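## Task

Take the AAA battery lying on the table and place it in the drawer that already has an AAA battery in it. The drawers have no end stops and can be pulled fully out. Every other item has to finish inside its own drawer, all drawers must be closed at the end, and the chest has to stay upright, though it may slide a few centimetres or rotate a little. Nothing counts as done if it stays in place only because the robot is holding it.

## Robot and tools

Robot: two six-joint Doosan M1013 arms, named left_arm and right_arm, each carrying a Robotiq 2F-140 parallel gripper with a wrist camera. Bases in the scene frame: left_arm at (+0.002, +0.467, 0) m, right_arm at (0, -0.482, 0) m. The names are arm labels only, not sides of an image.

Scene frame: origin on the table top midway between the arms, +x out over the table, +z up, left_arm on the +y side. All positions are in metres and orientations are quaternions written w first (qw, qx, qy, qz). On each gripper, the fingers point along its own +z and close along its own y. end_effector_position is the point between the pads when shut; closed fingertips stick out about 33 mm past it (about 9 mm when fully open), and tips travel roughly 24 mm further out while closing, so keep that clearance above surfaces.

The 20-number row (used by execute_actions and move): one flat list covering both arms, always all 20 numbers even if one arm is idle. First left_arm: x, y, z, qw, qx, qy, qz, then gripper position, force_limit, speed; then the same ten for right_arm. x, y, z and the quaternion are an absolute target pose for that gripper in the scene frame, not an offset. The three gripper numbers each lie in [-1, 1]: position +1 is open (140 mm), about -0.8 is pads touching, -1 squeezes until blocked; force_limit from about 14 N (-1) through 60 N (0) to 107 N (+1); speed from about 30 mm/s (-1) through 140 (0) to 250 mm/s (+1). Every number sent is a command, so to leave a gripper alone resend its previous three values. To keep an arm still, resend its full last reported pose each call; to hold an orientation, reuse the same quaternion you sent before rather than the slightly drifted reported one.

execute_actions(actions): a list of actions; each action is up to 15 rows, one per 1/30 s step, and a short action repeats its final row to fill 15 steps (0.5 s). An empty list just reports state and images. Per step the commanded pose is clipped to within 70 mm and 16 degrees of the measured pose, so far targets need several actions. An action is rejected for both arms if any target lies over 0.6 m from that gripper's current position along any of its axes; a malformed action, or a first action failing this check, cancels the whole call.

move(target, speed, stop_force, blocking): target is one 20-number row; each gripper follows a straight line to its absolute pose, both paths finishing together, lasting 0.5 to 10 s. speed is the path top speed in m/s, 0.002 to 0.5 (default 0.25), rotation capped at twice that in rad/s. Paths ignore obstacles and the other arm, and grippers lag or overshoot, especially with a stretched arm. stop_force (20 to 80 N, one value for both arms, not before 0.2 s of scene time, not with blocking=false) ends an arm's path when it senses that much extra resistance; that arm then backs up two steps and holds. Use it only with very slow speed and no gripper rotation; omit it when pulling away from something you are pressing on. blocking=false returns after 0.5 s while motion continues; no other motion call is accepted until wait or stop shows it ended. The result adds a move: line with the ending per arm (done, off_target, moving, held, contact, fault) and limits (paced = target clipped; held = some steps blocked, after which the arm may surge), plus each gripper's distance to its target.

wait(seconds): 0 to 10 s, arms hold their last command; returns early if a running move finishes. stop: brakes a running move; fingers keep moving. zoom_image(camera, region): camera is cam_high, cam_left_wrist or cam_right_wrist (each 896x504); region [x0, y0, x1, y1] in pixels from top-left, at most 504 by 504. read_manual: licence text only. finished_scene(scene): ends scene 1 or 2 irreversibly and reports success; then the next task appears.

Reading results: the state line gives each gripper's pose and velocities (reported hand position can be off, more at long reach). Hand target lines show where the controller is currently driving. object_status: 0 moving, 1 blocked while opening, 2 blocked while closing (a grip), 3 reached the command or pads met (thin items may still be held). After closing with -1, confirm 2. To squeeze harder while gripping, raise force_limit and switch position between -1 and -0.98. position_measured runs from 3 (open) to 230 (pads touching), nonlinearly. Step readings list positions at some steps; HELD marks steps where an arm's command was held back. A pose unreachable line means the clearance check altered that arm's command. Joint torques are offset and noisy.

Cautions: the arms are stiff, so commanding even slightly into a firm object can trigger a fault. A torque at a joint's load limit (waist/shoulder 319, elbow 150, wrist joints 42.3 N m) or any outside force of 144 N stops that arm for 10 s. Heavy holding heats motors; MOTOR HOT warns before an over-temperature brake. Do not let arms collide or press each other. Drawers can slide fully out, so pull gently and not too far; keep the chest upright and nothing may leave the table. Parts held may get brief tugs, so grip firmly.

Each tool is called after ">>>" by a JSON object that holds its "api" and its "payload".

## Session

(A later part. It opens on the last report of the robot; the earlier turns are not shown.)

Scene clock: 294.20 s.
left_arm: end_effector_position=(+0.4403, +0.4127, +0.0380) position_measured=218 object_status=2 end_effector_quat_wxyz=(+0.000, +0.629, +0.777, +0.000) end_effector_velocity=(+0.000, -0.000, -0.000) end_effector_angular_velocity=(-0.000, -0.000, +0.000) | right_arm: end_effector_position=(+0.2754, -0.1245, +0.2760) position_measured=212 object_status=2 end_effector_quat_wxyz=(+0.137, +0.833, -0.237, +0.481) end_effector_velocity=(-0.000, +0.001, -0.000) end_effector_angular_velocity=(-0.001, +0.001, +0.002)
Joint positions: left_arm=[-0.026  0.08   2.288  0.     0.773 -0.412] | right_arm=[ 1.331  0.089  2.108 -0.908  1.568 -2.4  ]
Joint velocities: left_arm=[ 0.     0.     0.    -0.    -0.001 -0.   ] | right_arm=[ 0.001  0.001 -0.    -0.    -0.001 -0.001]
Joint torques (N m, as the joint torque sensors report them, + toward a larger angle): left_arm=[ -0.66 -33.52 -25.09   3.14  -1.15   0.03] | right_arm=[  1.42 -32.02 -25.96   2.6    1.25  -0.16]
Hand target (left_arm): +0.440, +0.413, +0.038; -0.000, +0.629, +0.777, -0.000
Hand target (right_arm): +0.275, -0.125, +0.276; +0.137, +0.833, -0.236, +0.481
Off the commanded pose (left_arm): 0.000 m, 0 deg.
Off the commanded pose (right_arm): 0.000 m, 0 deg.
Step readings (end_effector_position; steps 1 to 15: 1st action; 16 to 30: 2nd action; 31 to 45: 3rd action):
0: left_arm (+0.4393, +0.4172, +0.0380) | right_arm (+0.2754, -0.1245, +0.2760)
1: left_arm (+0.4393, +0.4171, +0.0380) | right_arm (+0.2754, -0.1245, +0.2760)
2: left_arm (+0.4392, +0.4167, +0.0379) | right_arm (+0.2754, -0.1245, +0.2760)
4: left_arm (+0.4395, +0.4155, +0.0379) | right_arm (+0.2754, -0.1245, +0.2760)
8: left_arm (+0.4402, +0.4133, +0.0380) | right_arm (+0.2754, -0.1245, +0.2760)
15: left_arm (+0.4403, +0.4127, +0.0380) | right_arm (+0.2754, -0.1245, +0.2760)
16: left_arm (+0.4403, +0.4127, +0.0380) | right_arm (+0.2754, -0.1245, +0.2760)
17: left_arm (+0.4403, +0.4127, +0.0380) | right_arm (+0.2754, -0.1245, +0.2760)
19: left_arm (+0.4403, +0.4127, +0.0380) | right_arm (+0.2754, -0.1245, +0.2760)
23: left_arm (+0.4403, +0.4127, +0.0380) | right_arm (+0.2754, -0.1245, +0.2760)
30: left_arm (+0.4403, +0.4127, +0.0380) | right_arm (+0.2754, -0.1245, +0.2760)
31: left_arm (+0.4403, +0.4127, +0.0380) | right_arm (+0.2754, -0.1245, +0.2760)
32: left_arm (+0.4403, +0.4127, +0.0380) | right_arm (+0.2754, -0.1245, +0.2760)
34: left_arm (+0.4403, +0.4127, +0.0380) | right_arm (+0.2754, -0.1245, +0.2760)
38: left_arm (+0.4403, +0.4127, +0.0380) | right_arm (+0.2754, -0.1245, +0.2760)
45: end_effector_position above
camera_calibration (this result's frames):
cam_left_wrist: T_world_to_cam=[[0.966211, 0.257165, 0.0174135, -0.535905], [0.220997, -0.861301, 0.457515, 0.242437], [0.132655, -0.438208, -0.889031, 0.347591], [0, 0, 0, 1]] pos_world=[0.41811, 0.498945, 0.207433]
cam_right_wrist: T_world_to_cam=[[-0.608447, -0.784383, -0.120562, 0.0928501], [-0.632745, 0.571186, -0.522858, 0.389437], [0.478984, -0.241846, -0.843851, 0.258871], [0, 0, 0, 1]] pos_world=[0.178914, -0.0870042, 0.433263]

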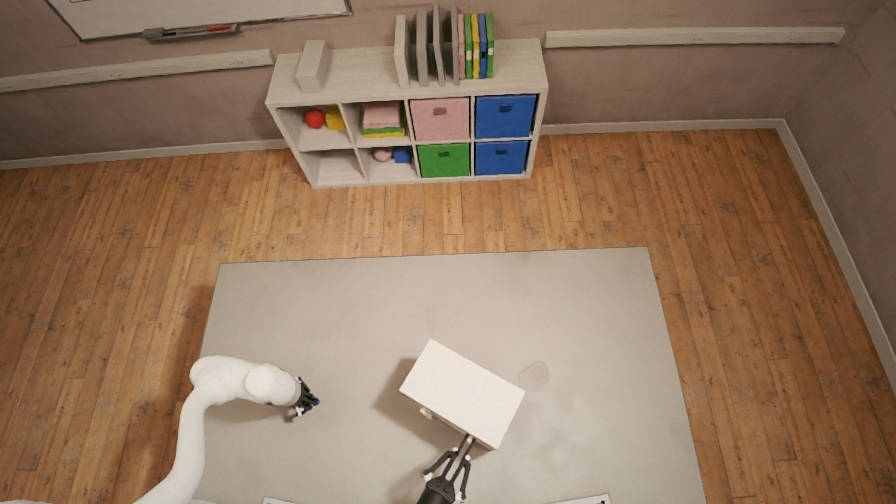

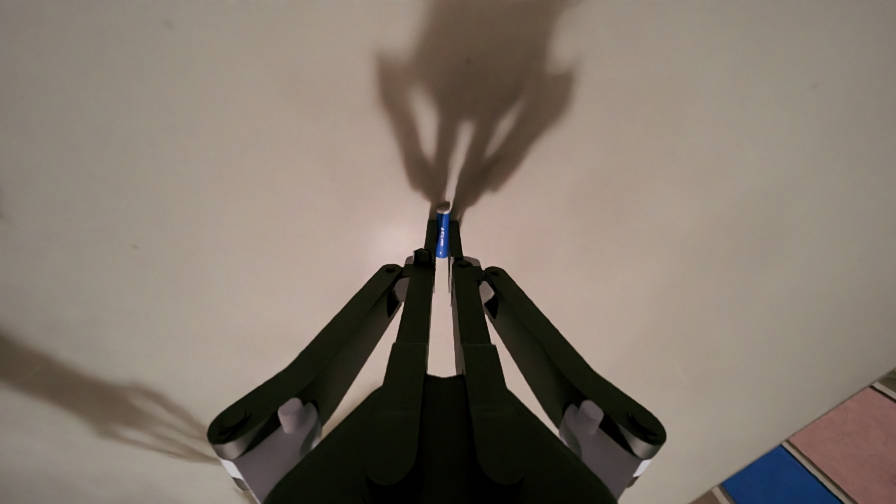

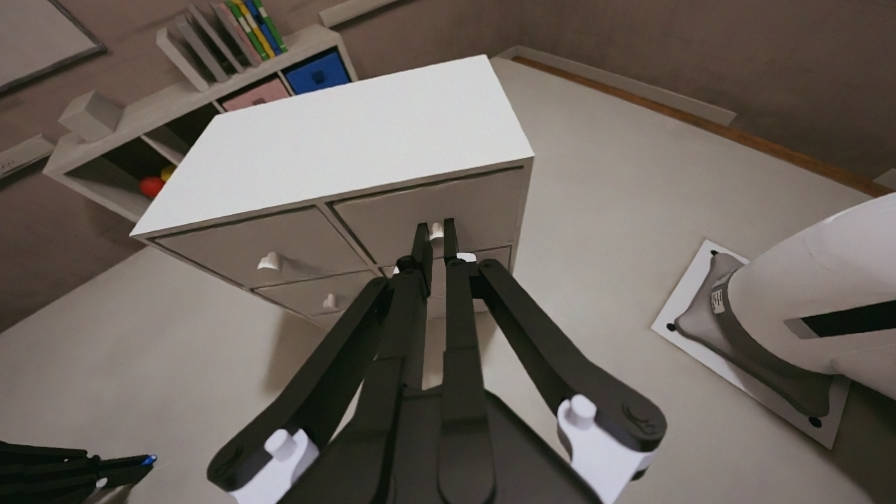

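>>> {"api": "move", "payload": {"target": [0.4403,0.4127,0.16,0,0.629,0.777,0,-1,-0.5,-0.5, 0.1818,-0.0667,0.276,0.1366,0.8331,-0.2365,0.481,-1,0,-0.5], "speed": 0.08}}

Scene clock: 307.40 s.
left_arm: end_effector_position=(+0.4403, +0.4128, +0.1598) position_measured=218 object_status=2 end_effector_quat_wxyz=(-0.000, +0.629, +0.777, +0.000) end_effector_velocity=(-0.001, +0.000, +0.001) end_effector_angular_velocity=(+0.000, +0.002, +0.001) | right_arm: end_effector_position=(+0.1818, -0.0669, +0.2760) position_measured=212 object_status=2 end_effector_quat_wxyz=(+0.137, +0.833, -0.237, +0.481) end_effector_velocity=(-0.001, +0.000, +0.000) end_effector_angular_velocity=(-0.000, -0.000, -0.001)
Joint positions: left_arm=[-0.026 -0.072  2.164  0.     1.049 -0.412] | right_arm=[ 1.509  0.179  2.002 -0.8    1.688 -2.317]
Joint velocities: left_arm=[ 0.001 -0.001 -0.001 -0.     0.004 -0.   ] | right_arm=[ 0.001  0.001 -0.001  0.002  0.002  0.001]
Joint torques (N m, as the joint torque sensors report them, + toward a larger angle): left_arm=[  0.84 -29.46 -33.01   3.82  -0.5    0.01] | right_arm=[  5.16 -41.07 -29.93   0.81   1.14  -0.5 ]
Hand target (left_arm): +0.440, +0.413, +0.160; -0.000, +0.629, +0.777, +0.000
Hand target (right_arm): +0.182, -0.067, +0.276; +0.137, +0.833, -0.237, +0.481
Off the commanded pose (left_arm): 0.000 m, 0 deg.
Off the commanded pose (right_arm): 0.000 m, 0 deg.
move: done
camera_calibration (this result's frames):
cam_left_wrist: T_world_to_cam=[[0.966128, 0.257469, 0.0174915, -0.538103], [0.221268, -0.861352, 0.457288, 0.18674], [0.132804, -0.437929, -0.889147, 0.455778], [0, 0, 0, 1]] pos_world=[0.418028, 0.498992, 0.329272]
cam_right_wrist: T_world_to_cam=[[-0.608462, -0.784357, -0.12066, 0.0811689], [-0.632748, 0.57127, -0.522763, 0.297274], [0.478962, -0.241734, -0.843896, 0.317635], [0, 0, 0, 1]] pos_world=[0.0853523, -0.0293752, 0.433249]

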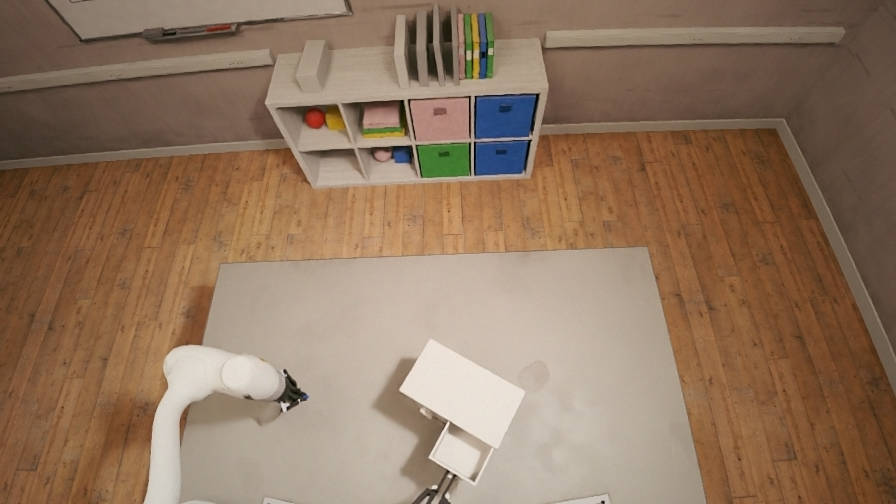

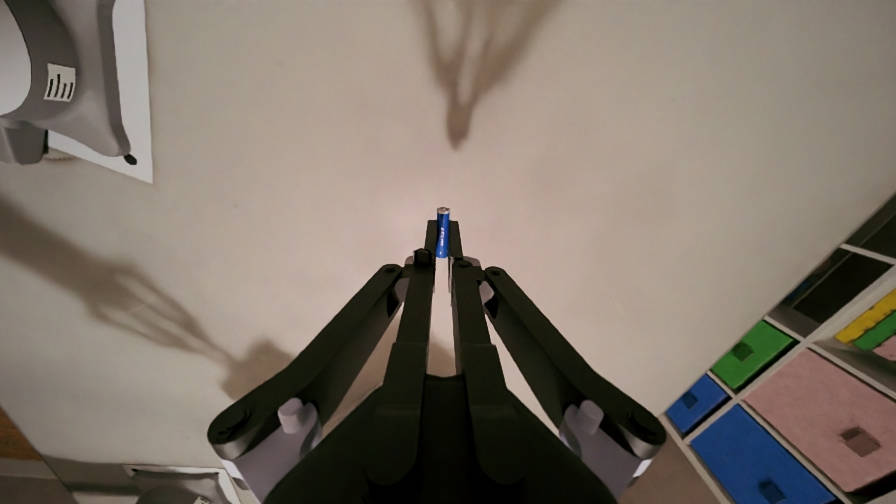

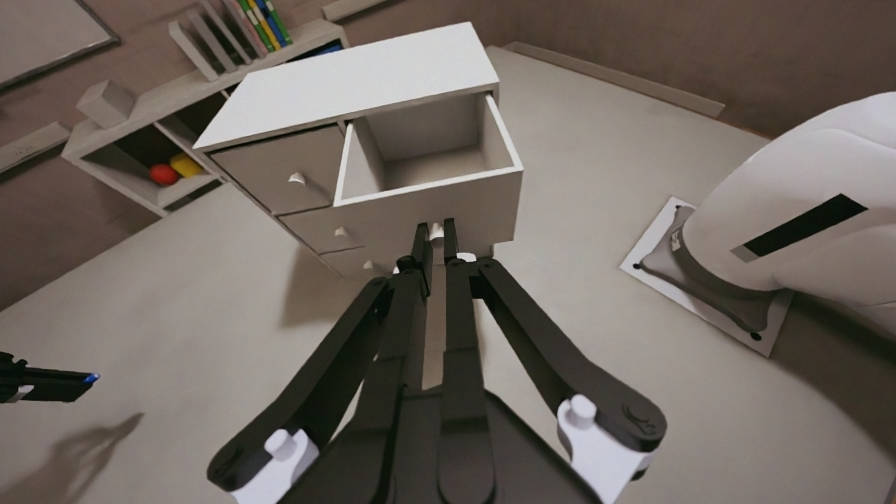

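>>> {"api": "zoom_image", "payload": {"camera": "cam_high", "region": [400, 400, 520, 504]}}

>>> {"api": "zoom_image", "payload": {"camera": "cam_right_wrist", "region": [320, 80, 540, 220]}}

Region (400, 400, 520, 504) of cam_high's 896x504 image, scaled by 4.200, with more detail than that image has; it fills the top 437 rows of this view, and the rest is white.

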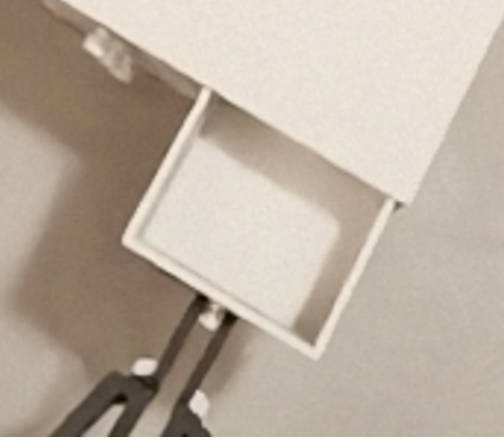

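Region (320, 80, 540, 220) of cam_right_wrist's 896x504 image, scaled by 2.291, with more detail than that image has; it fills the top 321 rows of this view, and the rest is white.

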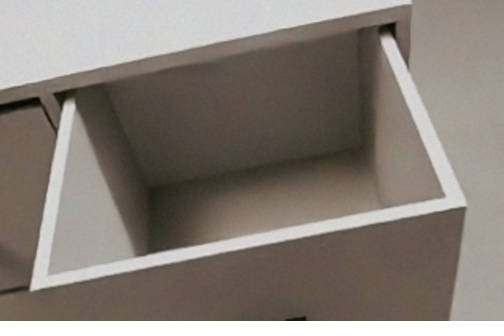

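>>> {"api": "move", "payload": {"target": [0.44,0.30,0.40,0,0.274,0.9617,0,-1,-0.5,-0.5, 0.2762,-0.125,0.276,0.1366,0.8331,-0.2365,0.481,-1,0,-0.5], "speed": 0.2}}

Scene clock: 333.13 s.
left_arm: end_effector_position=(+0.4399, +0.3002, +0.3999) position_measured=218 object_status=2 end_effector_quat_wxyz=(+0.000, +0.274, +0.962, +0.000) end_effector_velocity=(+0.000, -0.001, +0.002) end_effector_angular_velocity=(-0.000, -0.002, +0.002) | right_arm: end_effector_position=(+0.2762, -0.1249, +0.2760) position_measured=212 object_status=2 end_effector_quat_wxyz=(+0.137, +0.833, -0.236, +0.481) end_effector_velocity=(+0.001, +0.001, -0.001) end_effector_angular_velocity=(+0.001, +0.002, +0.003)
Joint positions: left_arm=[-0.262 -0.147  1.778  0.     1.511 -1.455] | right_arm=[ 1.329  0.089  2.109 -0.909  1.567 -2.401]
Joint velocities: left_arm=[-0.001 -0.    -0.004  0.001  0.002 -0.003] | right_arm=[-0.001 -0.001  0.    -0.001 -0.004 -0.002]
Joint torques (N m, as the joint torque sensors report them, + toward a larger angle): left_arm=[  0.77 -31.79 -39.22   4.68  -0.05  -0.07] | right_arm=[  1.95 -29.78 -26.43   0.83  -0.02   0.03]
Hand target (left_arm): +0.440, +0.300, +0.400; +0.000, +0.274, +0.962, +0.000
Hand target (right_arm): +0.276, -0.125, +0.276; +0.137, +0.833, -0.236, +0.481
Off the commanded pose (left_arm): 0.000 m, 0 deg.
Off the commanded pose (right_arm): 0.000 m, 0 deg.
move: done
camera_calibration (this result's frames):
cam_left_wrist: T_world_to_cam=[[0.48317, 0.875349, 0.0176455, -0.486028], [0.774413, -0.436685, 0.45781, -0.390999], [0.408449, -0.207535, -0.888875, 0.429438], [0, 0, 0, 1]] pos_world=[0.362225, 0.343824, 0.569296]
cam_right_wrist: T_world_to_cam=[[-0.608448, -0.78441, -0.120379, 0.0929687], [-0.63276, 0.571073, -0.522964, 0.390179], [0.478963, -0.242026, -0.843811, 0.258361], [0, 0, 0, 1]] pos_world=[0.17971, -0.0873647, 0.433249]

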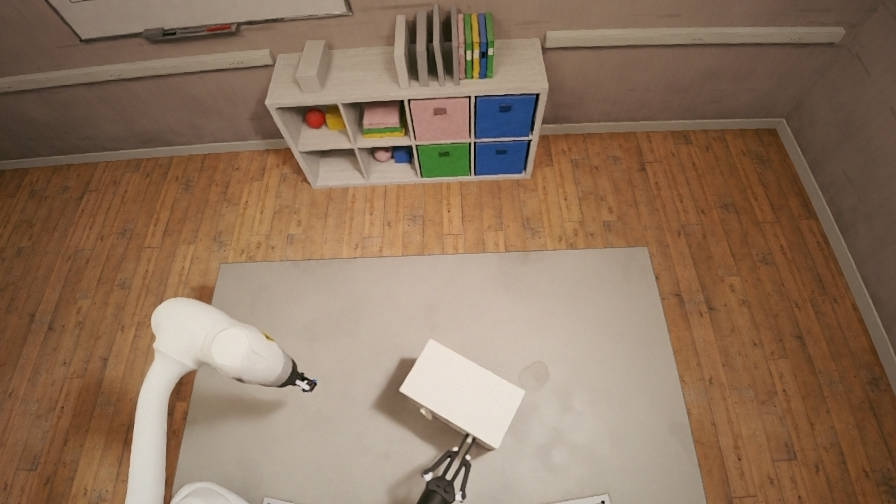

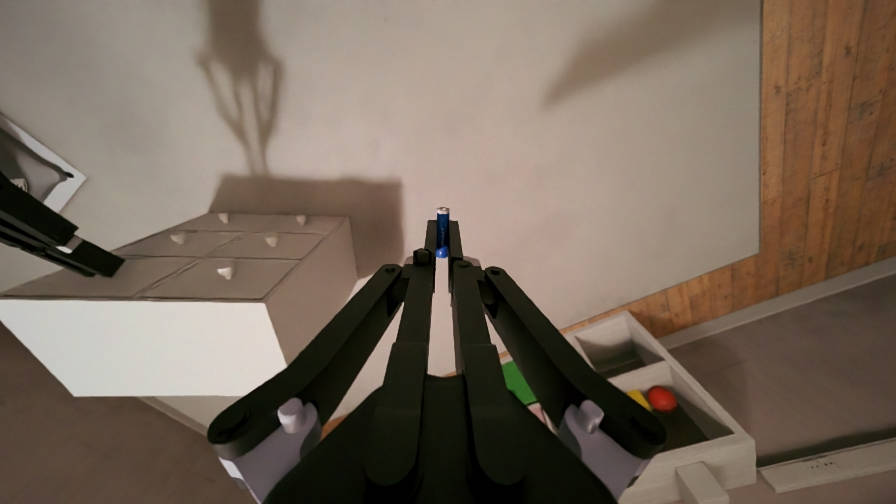

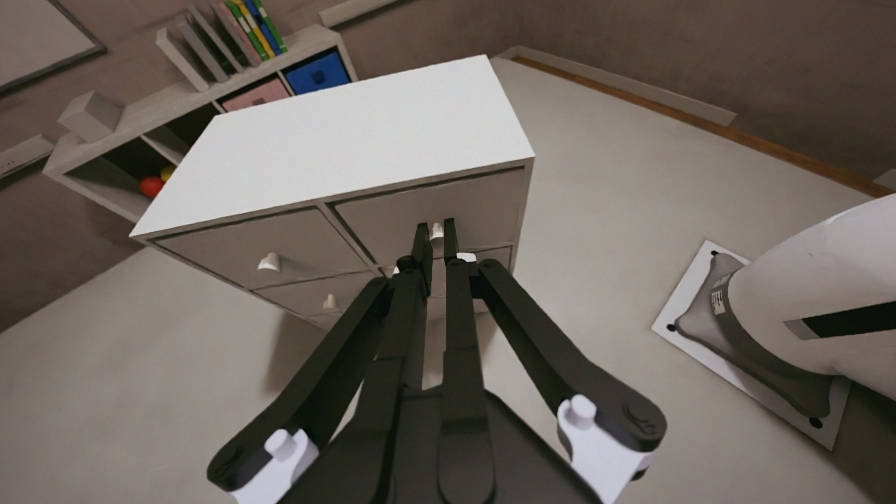

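>>> {"api": "execute_actions", "payload": {"actions": [[[0.44,0.30,0.40,0,0.274,0.9617,0,-1,-0.5,-0.5, 0.2762,-0.125,0.276,0.1366,0.8331,-0.2365,0.481,-0.3,0,0],[0.44,0.30,0.40,0,0.274,0.9617,0,-1,-0.5,-0.5, 0.2762,-0.125,0.276,0.1366,0.8331,-0.2365,0.481,-0.3,0,0],[0.44,0.30,0.40,0,0.274,0.9617,0,-1,-0.5,-0.5, 0.2762,-0.125,0.276,0.1366,0.8331,-0.2365,0.481,-0.3,0,0],[0.44,0.30,0.40,0,0.274,0.9617,0,-1,-0.5,-0.5, 0.2762,-0.125,0.276,0.1366,0.8331,-0.2365,0.481,-0.3,0,0],[0.44,0.30,0.40,0,0.274,0.9617,0,-1,-0.5,-0.5, 0.2762,-0.125,0.276,0.1366,0.8331,-0.2365,0.481,-0.3,0,0],[0.44,0.30,0.40,0,0.274,0.9617,0,-1,-0.5,-0.5, 0.2762,-0.125,0.276,0.1366,0.8331,-0.2365,0.481,-0.3,0,0],[0.44,0.30,0.40,0,0.274,0.9617,0,-1,-0.5,-0.5, 0.2754,-0.1245,0.276,0.1366,0.8331,-0.2365,0.481,-0.3,0,0],[0.44,0.30,0.40,0,0.274,0.9617,0,-1,-0.5,-0.5, 0.2745,-0.124,0.276,0.1366,0.8331,-0.2365,0.481,-0.3,0,0],[0.44,0.30,0.40,0,0.274,0.9617,0,-1,-0.5,-0.5, 0.2735,-0.1233,0.276,0.1366,0.8331,-0.2365,0.481,-0.3,0,0],[0.44,0.30,0.40,0,0.274,0.9617,0,-1,-0.5,-0.5, 0.2725,-0.1227,0.276,0.1366,0.8331,-0.2365,0.481,-0.3,0,0],[0.44,0.30,0.40,0,0.274,0.9617,0,-1,-0.5,-0.5, 0.2715,-0.1221,0.276,0.1366,0.8331,-0.2365,0.481,-0.3,0,0],[0.44,0.30,0.40,0,0.274,0.9617,0,-1,-0.5,-0.5, 0.2711,-0.1219,0.276,0.1366,0.8331,-0.2365,0.481,-0.3,0,0]]]}}

>>> {"api": "move", "payload": {"target": [0.44,0.30,0.40,0,0.274,0.9617,0,-1,-0.5,-0.5, 0.2711,-0.1219,0.1743,0.1366,0.8331,-0.2365,0.481,-0.3,0,0], "speed": 0.12}}

Scene clock: 367.77 s.
left_arm: end_effector_position=(+0.4400, +0.3000, +0.4000) position_measured=218 object_status=2 end_effector_quat_wxyz=(+0.000, +0.274, +0.962, +0.000) end_effector_velocity=(-0.000, -0.000, -0.001) end_effector_angular_velocity=(+0.000, +0.001, +0.000) | right_arm: end_effector_position=(+0.2716, -0.1222, +0.2760) position_measured=167 object_status=3 end_effector_quat_wxyz=(+0.137, +0.833, -0.236, +0.481) end_effector_velocity=(-0.006, +0.004, +0.001) end_effector_angular_velocity=(-0.001, -0.002, -0.002)
Joint positions: left_arm=[-0.262 -0.147  1.777  0.     1.511 -1.454] | right_arm=[ 1.339  0.093  2.104 -0.904  1.573 -2.397]
Joint velocities: left_arm=[-0.     0.001  0.    -0.     0.    -0.001] | right_arm=[ 0.013  0.006 -0.007  0.007  0.011  0.007]
Joint torques (N m, as the joint torque sensors report them, + toward a larger angle): left_arm=[ -0.11 -26.29 -39.86   4.36  -0.44   0.12] | right_arm=[  6.95 -31.35 -29.48   0.43   0.95  -0.32]
Hand target (left_arm): +0.440, +0.300, +0.400; +0.000, +0.274, +0.962, +0.000
Hand target (right_arm): +0.271, -0.122, +0.276; +0.137, +0.833, -0.236, +0.481
Off the commanded pose (left_arm): 0.000 m, 0 deg.
Off the commanded pose (right_arm): 0.001 m, 0 deg.
Step readings (end_effector_position):
0: left_arm (+0.4399, +0.3001, +0.4000) | right_arm (+0.2762, -0.1249, +0.2760)
1: left_arm (+0.4400, +0.3001, +0.4000) | right_arm (+0.2762, -0.1249, +0.2760)
2: left_arm (+0.4400, +0.3001, +0.4000) | right_arm (+0.2762, -0.1250, +0.2760)
4: left_arm (+0.4400, +0.3001, +0.4000) | right_arm (+0.2762, -0.1250, +0.2760)
8: left_arm (+0.4400, +0.3001, +0.4000) | right_arm (+0.2760, -0.1249, +0.2760)
15: end_effector_position above
camera_calibration (this result's frames):
cam_left_wrist: T_world_to_cam=[[0.483508, 0.875166, 0.0174222, -0.485924], [0.774433, -0.436963, 0.457511, -0.39097], [0.408011, -0.207718, -0.889033, 0.429753], [0, 0, 0, 1]] pos_world=[0.362385, 0.343692, 0.569403]
cam_right_wrist: T_world_to_cam=[[-0.608408, -0.784421, -0.120516, 0.0922772], [-0.632781, 0.571128, -0.522878, 0.385734], [0.478986, -0.241863, -0.843845, 0.261214], [0, 0, 0, 1]] pos_world=[0.17511, -0.0847414, 0.433236]

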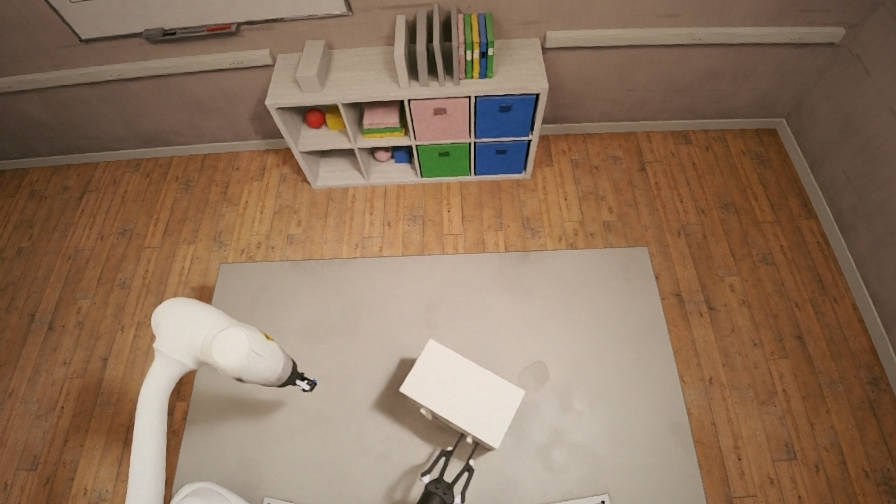

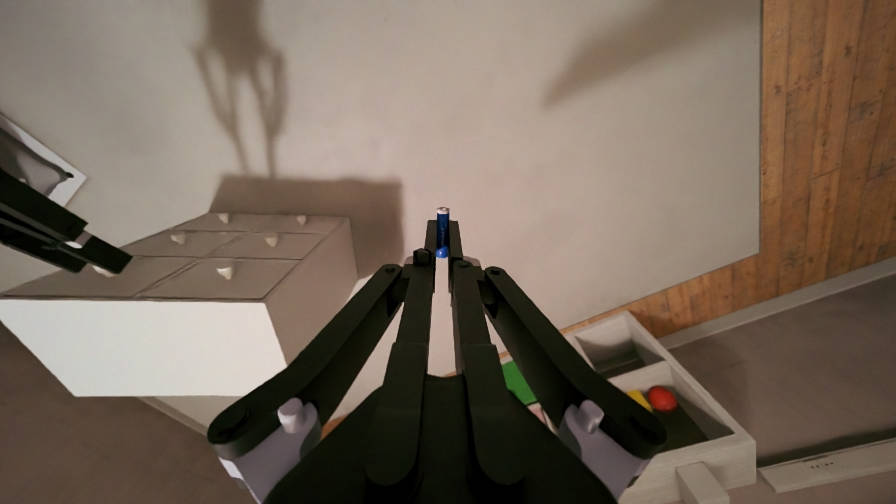

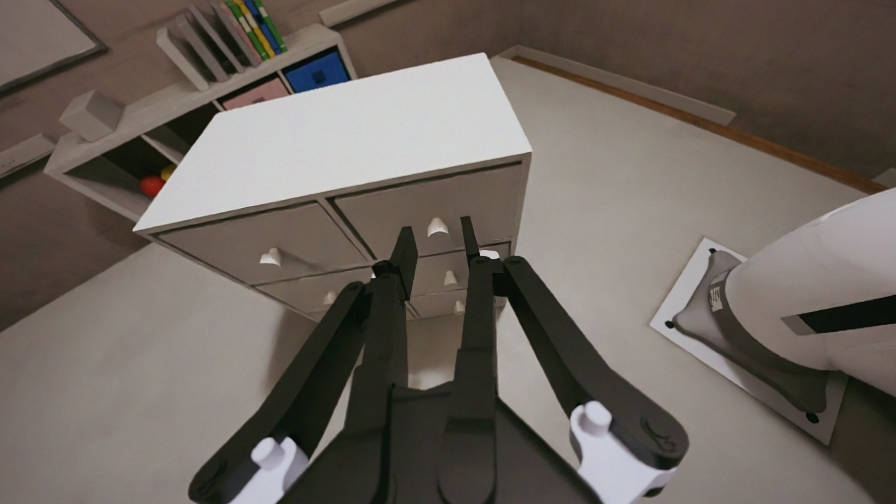

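Scene clock: 369.00 s.
left_arm: end_effector_position=(+0.4400, +0.3000, +0.4000) position_measured=218 object_status=2 end_effector_quat_wxyz=(-0.000, +0.274, +0.962, +0.000) end_effector_velocity=(-0.000, +0.000, -0.001) end_effector_angular_velocity=(+0.001, +0.002, -0.002) | right_arm: end_effector_position=(+0.2711, -0.1218, +0.1744) position_measured=167 object_status=3 end_effector_quat_wxyz=(+0.137, +0.833, -0.236, +0.481) end_effector_velocity=(+0.001, +0.000, -0.001) end_effector_angular_velocity=(-0.000, -0.001, +0.001)
Joint positions: left_arm=[-0.262 -0.147  1.777  0.     1.511 -1.454] | right_arm=[ 1.34   0.224  2.187 -0.914  1.442 -2.227]
Joint velocities: left_arm=[-0.     0.001  0.001  0.    -0.     0.002] | right_arm=[-0.001  0.002  0.001 -0.002 -0.002  0.002]
Joint torques (N m, as the joint torque sensors report them, + toward a larger angle): left_arm=[  0.24 -29.34 -40.26   4.64  -0.43   0.38] | right_arm=[  3.22 -38.24 -23.67   0.54   0.7   -0.16]
Hand target (left_arm): +0.440, +0.300, +0.400; -0.000, +0.274, +0.962, +0.000
Hand target (right_arm): +0.271, -0.122, +0.174; +0.137, +0.833, -0.236, +0.481
Off the commanded pose (left_arm): 0.000 m, 0 deg.
Off the commanded pose (right_arm): 0.000 m, 0 deg.
move: done
camera_calibration (this result's frames):
cam_left_wrist: T_world_to_cam=[[0.48351, 0.875166, 0.0173957, -0.485905], [0.774438, -0.436954, 0.457512, -0.390977], [0.408, -0.20774, -0.889033, 0.429763], [0, 0, 0, 1]] pos_world=[0.362384, 0.343688, 0.569403]
cam_right_wrist: T_world_to_cam=[[-0.608311, -0.784504, -0.120463, 0.0799951], [-0.632968, 0.571072, -0.522712, 0.332063], [0.478863, -0.241723, -0.843955, 0.175892], [0, 0, 0, 1]] pos_world=[0.174619, -0.084358, 0.331655]

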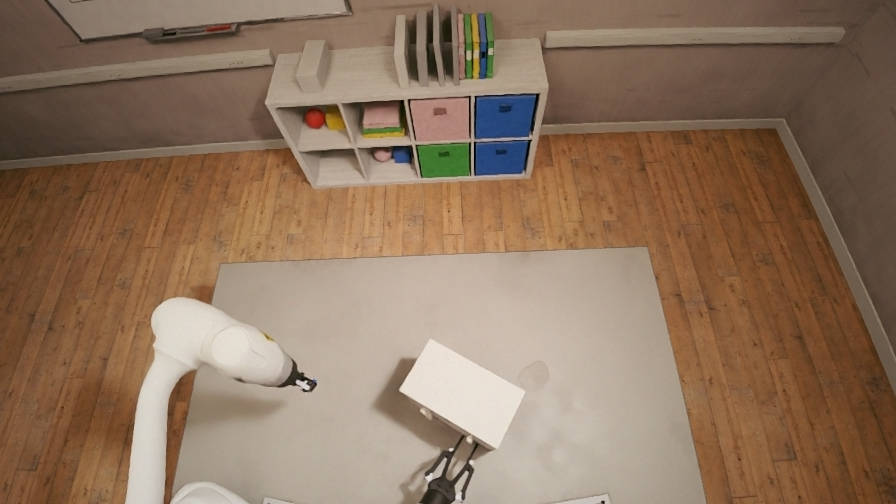

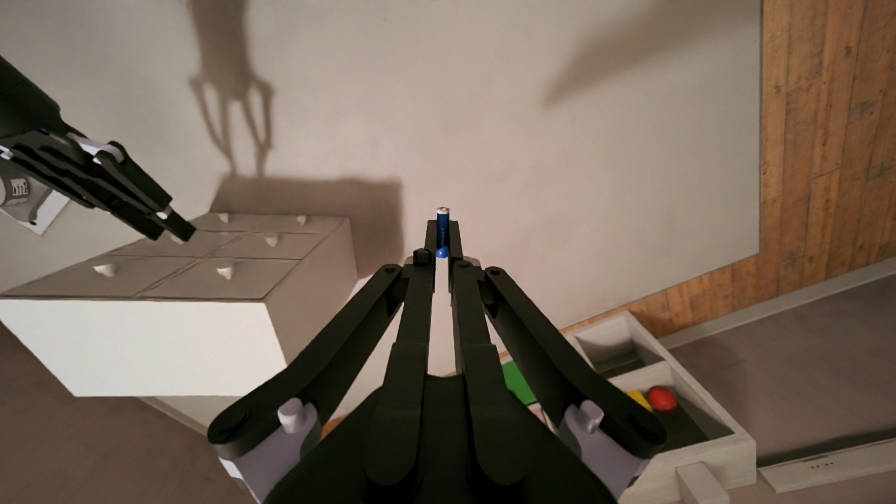

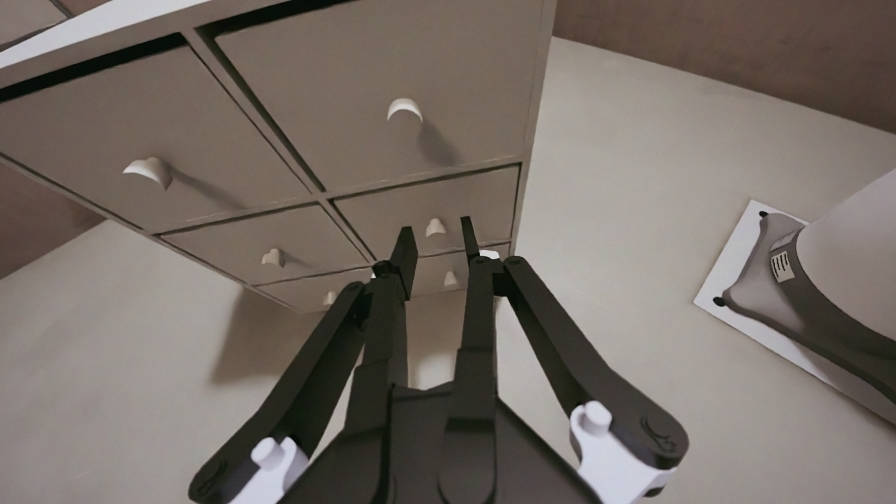

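>>> {"api": "execute_actions", "payload": {"actions": [[[0.44,0.30,0.40,0,0.274,0.9617,0,-1,-0.5,-0.5, 0.272,-0.1221,0.1743,0.1366,0.8331,-0.2365,0.481,-0.3,0,0],[0.44,0.30,0.40,0,0.274,0.9617,0,-1,-0.5,-0.5, 0.273,-0.1224,0.1743,0.1366,0.8331,-0.2365,0.481,-0.3,0,0],[0.44,0.30,0.40,0,0.274,0.9617,0,-1,-0.5,-0.5, 0.274,-0.1226,0.1743,0.1366,0.8331,-0.2365,0.481,-0.3,0,0],[0.44,0.30,0.40,0,0.274,0.9617,0,-1,-0.5,-0.5, 0.275,-0.1229,0.1743,0.1366,0.8331,-0.2365,0.481,-0.3,0,0],[0.44,0.30,0.40,0,0.274,0.9617,0,-1,-0.5,-0.5, 0.2757,-0.1231,0.1743,0.1366,0.8331,-0.2365,0.481,-0.3,0,0],[0.44,0.30,0.40,0,0.274,0.9617,0,-1,-0.5,-0.5, 0.2762,-0.1232,0.1743,0.1366,0.8331,-0.2365,0.481,-1,0,-0.5]],[[0.44,0.30,0.40,0,0.274,0.9617,0,-1,-0.5,-0.5, 0.2762,-0.1232,0.1743,0.1366,0.8331,-0.2365,0.481,-1,0,-0.5]]]}}

>>> {"api": "move", "payload": {"target": [0.44,0.30,0.40,0,0.274,0.9617,0,-1,-0.5,-0.5, 0.1826,-0.0654,0.1743,0.1366,0.8331,-0.2365,0.481,-1,0,-0.5], "speed": 0.1}}

Scene clock: 396.30 s.
left_arm: end_effector_position=(+0.4400, +0.3000, +0.4000) position_measured=218 object_status=2 end_effector_quat_wxyz=(+0.000, +0.274, +0.962, -0.000) end_effector_velocity=(-0.001, +0.000, -0.001) end_effector_angular_velocity=(+0.001, +0.002, +0.000) | right_arm: end_effector_position=(+0.2762, -0.1232, +0.1743) position_measured=213 object_status=2 end_effector_quat_wxyz=(+0.137, +0.833, -0.236, +0.481) end_effector_velocity=(-0.000, -0.000, +0.000) end_effector_angular_velocity=(+0.000, -0.000, -0.001)
Joint positions: left_arm=[-0.262 -0.147  1.777 -0.     1.511 -1.454] | right_arm=[ 1.329  0.223  2.189 -0.921  1.436 -2.231]
Joint velocities: left_arm=[ 0.     0.     0.001 -0.     0.001 -0.   ] | right_arm=[-0.    -0.001  0.     0.001  0.001  0.   ]
Joint torques (N m, as the joint torque sensors report them, + toward a larger angle): left_arm=[ -2.08 -29.94 -39.23   4.51  -0.47   0.03] | right_arm=[ -0.32 -37.07 -19.26   1.81   0.68  -0.15]
Hand target (left_arm): +0.440, +0.300, +0.400; -0.000, +0.274, +0.962, +0.000
Hand target (right_arm): +0.276, -0.123, +0.174; +0.137, +0.833, -0.236, +0.481
Off the commanded pose (left_arm): 0.000 m, 0 deg.
Off the commanded pose (right_arm): 0.000 m, 0 deg.
Step readings (end_effector_position; steps 1 to 15: 1st action; 16 to 30: 2nd action):
0: left_arm (+0.4400, +0.3000, +0.4000) | right_arm (+0.2711, -0.1218, +0.1743)
1: left_arm (+0.4400, +0.3000, +0.4000) | right_arm (+0.2712, -0.1219, +0.1743)
2: left_arm (+0.4400, +0.3000, +0.4000) | right_arm (+0.2715, -0.1219, +0.1742)
4: left_arm (+0.4400, +0.3000, +0.4000) | right_arm (+0.2728, -0.1223, +0.1742)
8: left_arm (+0.4400, +0.3000, +0.4000) | right_arm (+0.2754, -0.1230, +0.1743)
15: left_arm (+0.4400, +0.3000, +0.4000) | right_arm (+0.2762, -0.1232, +0.1743)
16: left_arm (+0.4400, +0.3000, +0.4000) | right_arm (+0.2762, -0.1232, +0.1743)
17: left_arm (+0.4400, +0.3000, +0.4000) | right_arm (+0.2762, -0.1232, +0.1743)
19: left_arm (+0.4400, +0.3000, +0.4000) | right_arm (+0.2762, -0.1232, +0.1743)
23: left_arm (+0.4400, +0.3000, +0.4000) | right_arm (+0.2762, -0.1232, +0.1743)
30: end_effector_position above
camera_calibration (this result's frames):
cam_left_wrist: T_world_to_cam=[[0.483507, 0.875168, 0.0173955, -0.485906], [0.774439, -0.436951, 0.457512, -0.390978], [0.408001, -0.207739, -0.889033, 0.429763], [0, 0, 0, 1]] pos_world=[0.362384, 0.343689, 0.569403]
cam_right_wrist: T_world_to_cam=[[-0.608415, -0.784403, -0.120592, 0.0821157], [-0.632757, 0.571175, -0.522856, 0.336018], [0.479009, -0.241808, -0.843848, 0.172994], [0, 0, 0, 1]] pos_world=[0.179713, -0.0856817, 0.331572]

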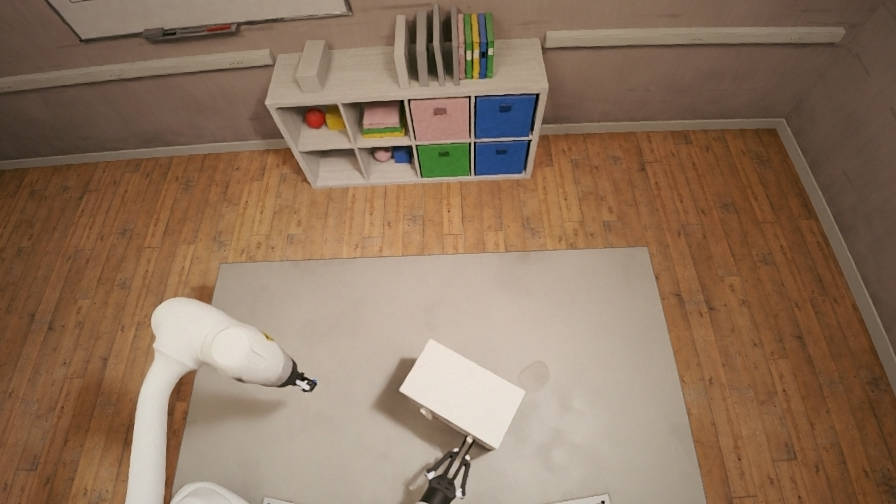

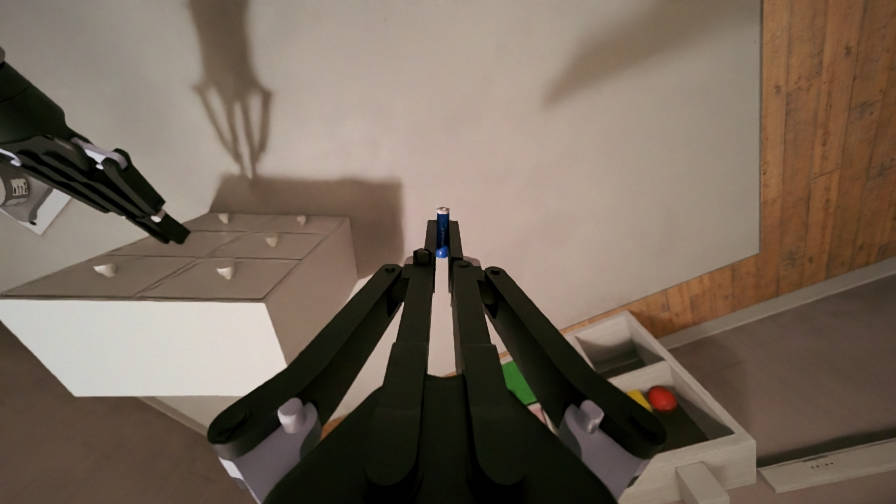

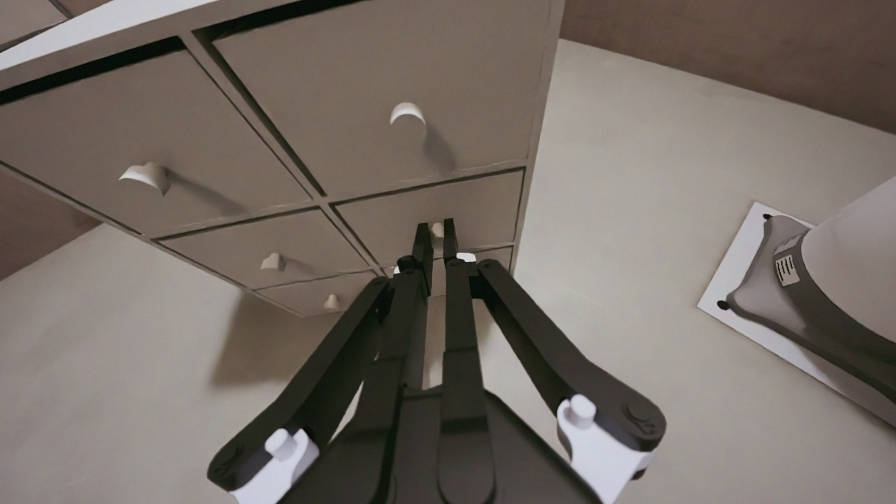

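Scene clock: 397.80 s.
left_arm: end_effector_position=(+0.4400, +0.3000, +0.4000) position_measured=218 object_status=2 end_effector_quat_wxyz=(+0.000, +0.274, +0.962, -0.000) end_effector_velocity=(-0.001, +0.000, +0.000) end_effector_angular_velocity=(+0.000, +0.001, -0.001) | right_arm: end_effector_position=(+0.1826, -0.0656, +0.1743) position_measured=213 object_status=2 end_effector_quat_wxyz=(+0.137, +0.833, -0.237, +0.481) end_effector_velocity=(-0.001, +0.001, +0.000) end_effector_angular_velocity=(-0.001, -0.002, +0.001)
Joint positions: left_arm=[-0.262 -0.147  1.777 -0.     1.511 -1.454] | right_arm=[ 1.507  0.301  2.078 -0.794  1.549 -2.176]
Joint velocities: left_arm=[-0.    -0.001  0.001  0.     0.001  0.001] | right_arm=[ 0.002  0.001 -0.001  0.     0.003  0.   ]
Joint torques (N m, as the joint torque sensors report them, + toward a larger angle): left_arm=[  0.17 -28.64 -39.08   4.49  -0.35   0.41] | right_arm=[  0.62 -48.9  -24.73   0.57   0.84  -0.18]
Hand target (left_arm): +0.440, +0.300, +0.400; -0.000, +0.274, +0.962, -0.000
Hand target (right_arm): +0.183, -0.065, +0.174; +0.137, +0.833, -0.237, +0.481
Off the commanded pose (left_arm): 0.000 m, 0 deg.
Off the commanded pose (right_arm): 0.000 m, 0 deg.
move: done
camera_calibration (this result's frames):
cam_left_wrist: T_world_to_cam=[[0.483504, 0.875169, 0.0173955, -0.485907], [0.774441, -0.436948, 0.457512, -0.390979], [0.408002, -0.207737, -0.889033, 0.429762], [0, 0, 0, 1]] pos_world=[0.362384, 0.34369, 0.569403]
cam_right_wrist: T_world_to_cam=[[-0.608468, -0.784354, -0.120644, 0.0703946], [-0.632733, 0.57126, -0.522792, 0.243869], [0.478973, -0.241767, -0.84388, 0.231747], [0, 0, 0, 1]] pos_world=[0.0861358, -0.0280692, 0.331552]

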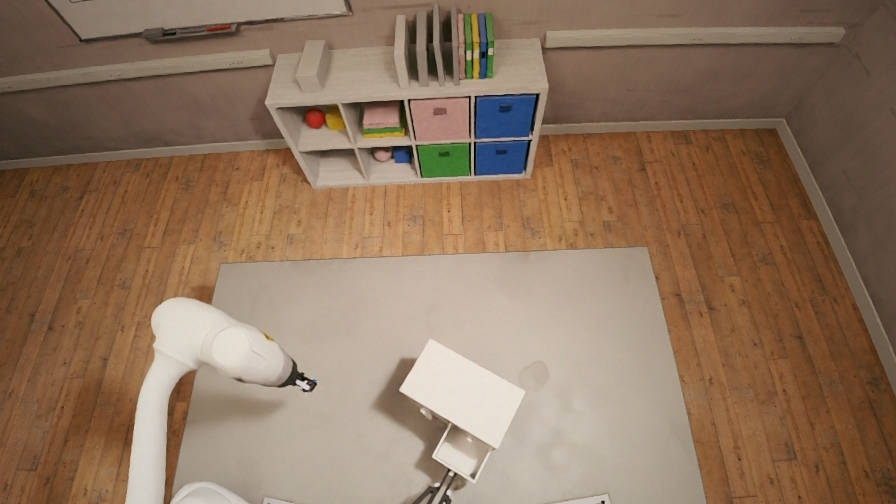

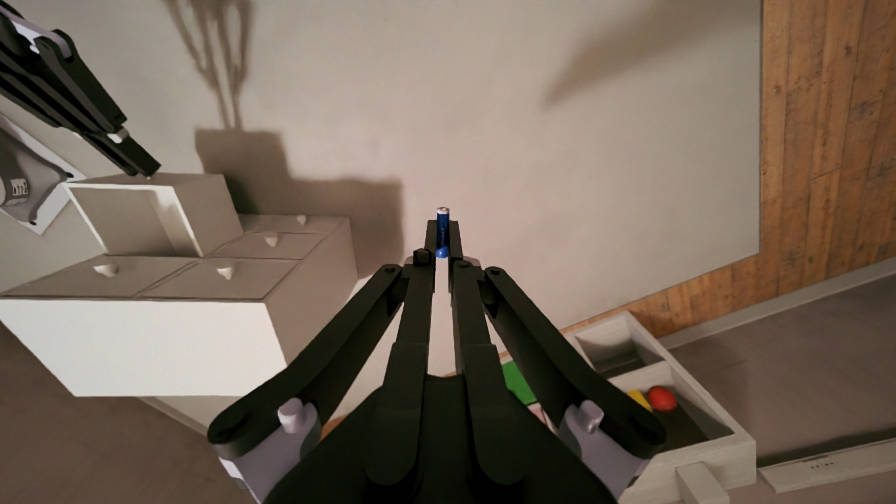

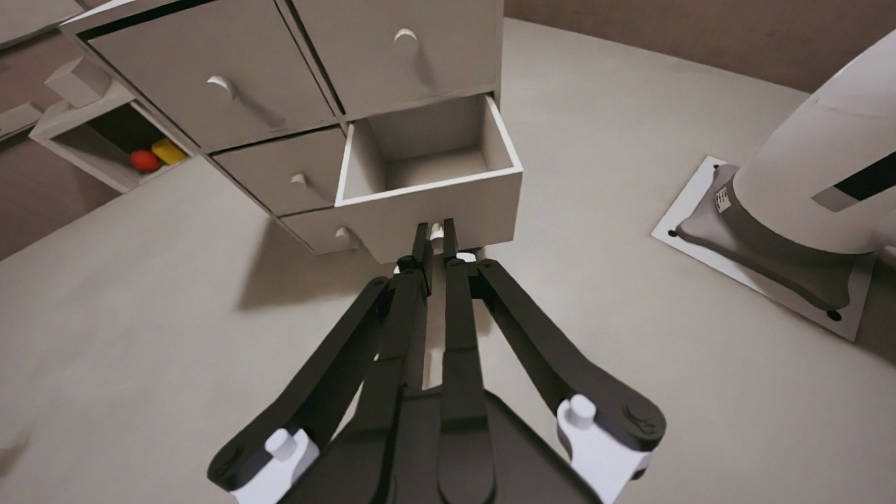

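>>> {"api": "zoom_image", "payload": {"camera": "cam_high", "region": [410, 410, 510, 500]}}

>>> {"api": "zoom_image", "payload": {"camera": "cam_right_wrist", "region": [320, 80, 540, 220]}}

Region (410, 410, 510, 500) of cam_high's 896x504 image, scaled by 5.040, with more detail than that image has; it fills the top 454 rows of this view, and the rest is white.

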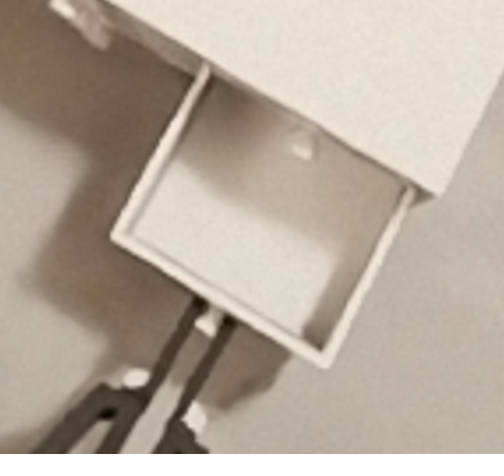

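Region (320, 80, 540, 220) of cam_right_wrist's 896x504 image, scaled by 2.291, with more detail than that image has; it fills the top 321 rows of this view, and the rest is white.

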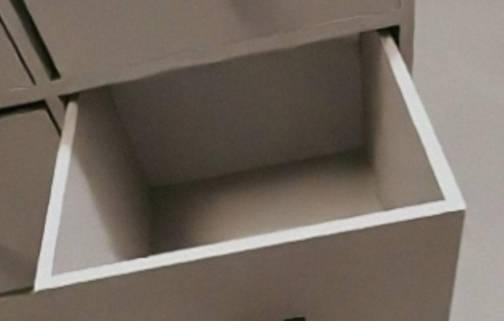

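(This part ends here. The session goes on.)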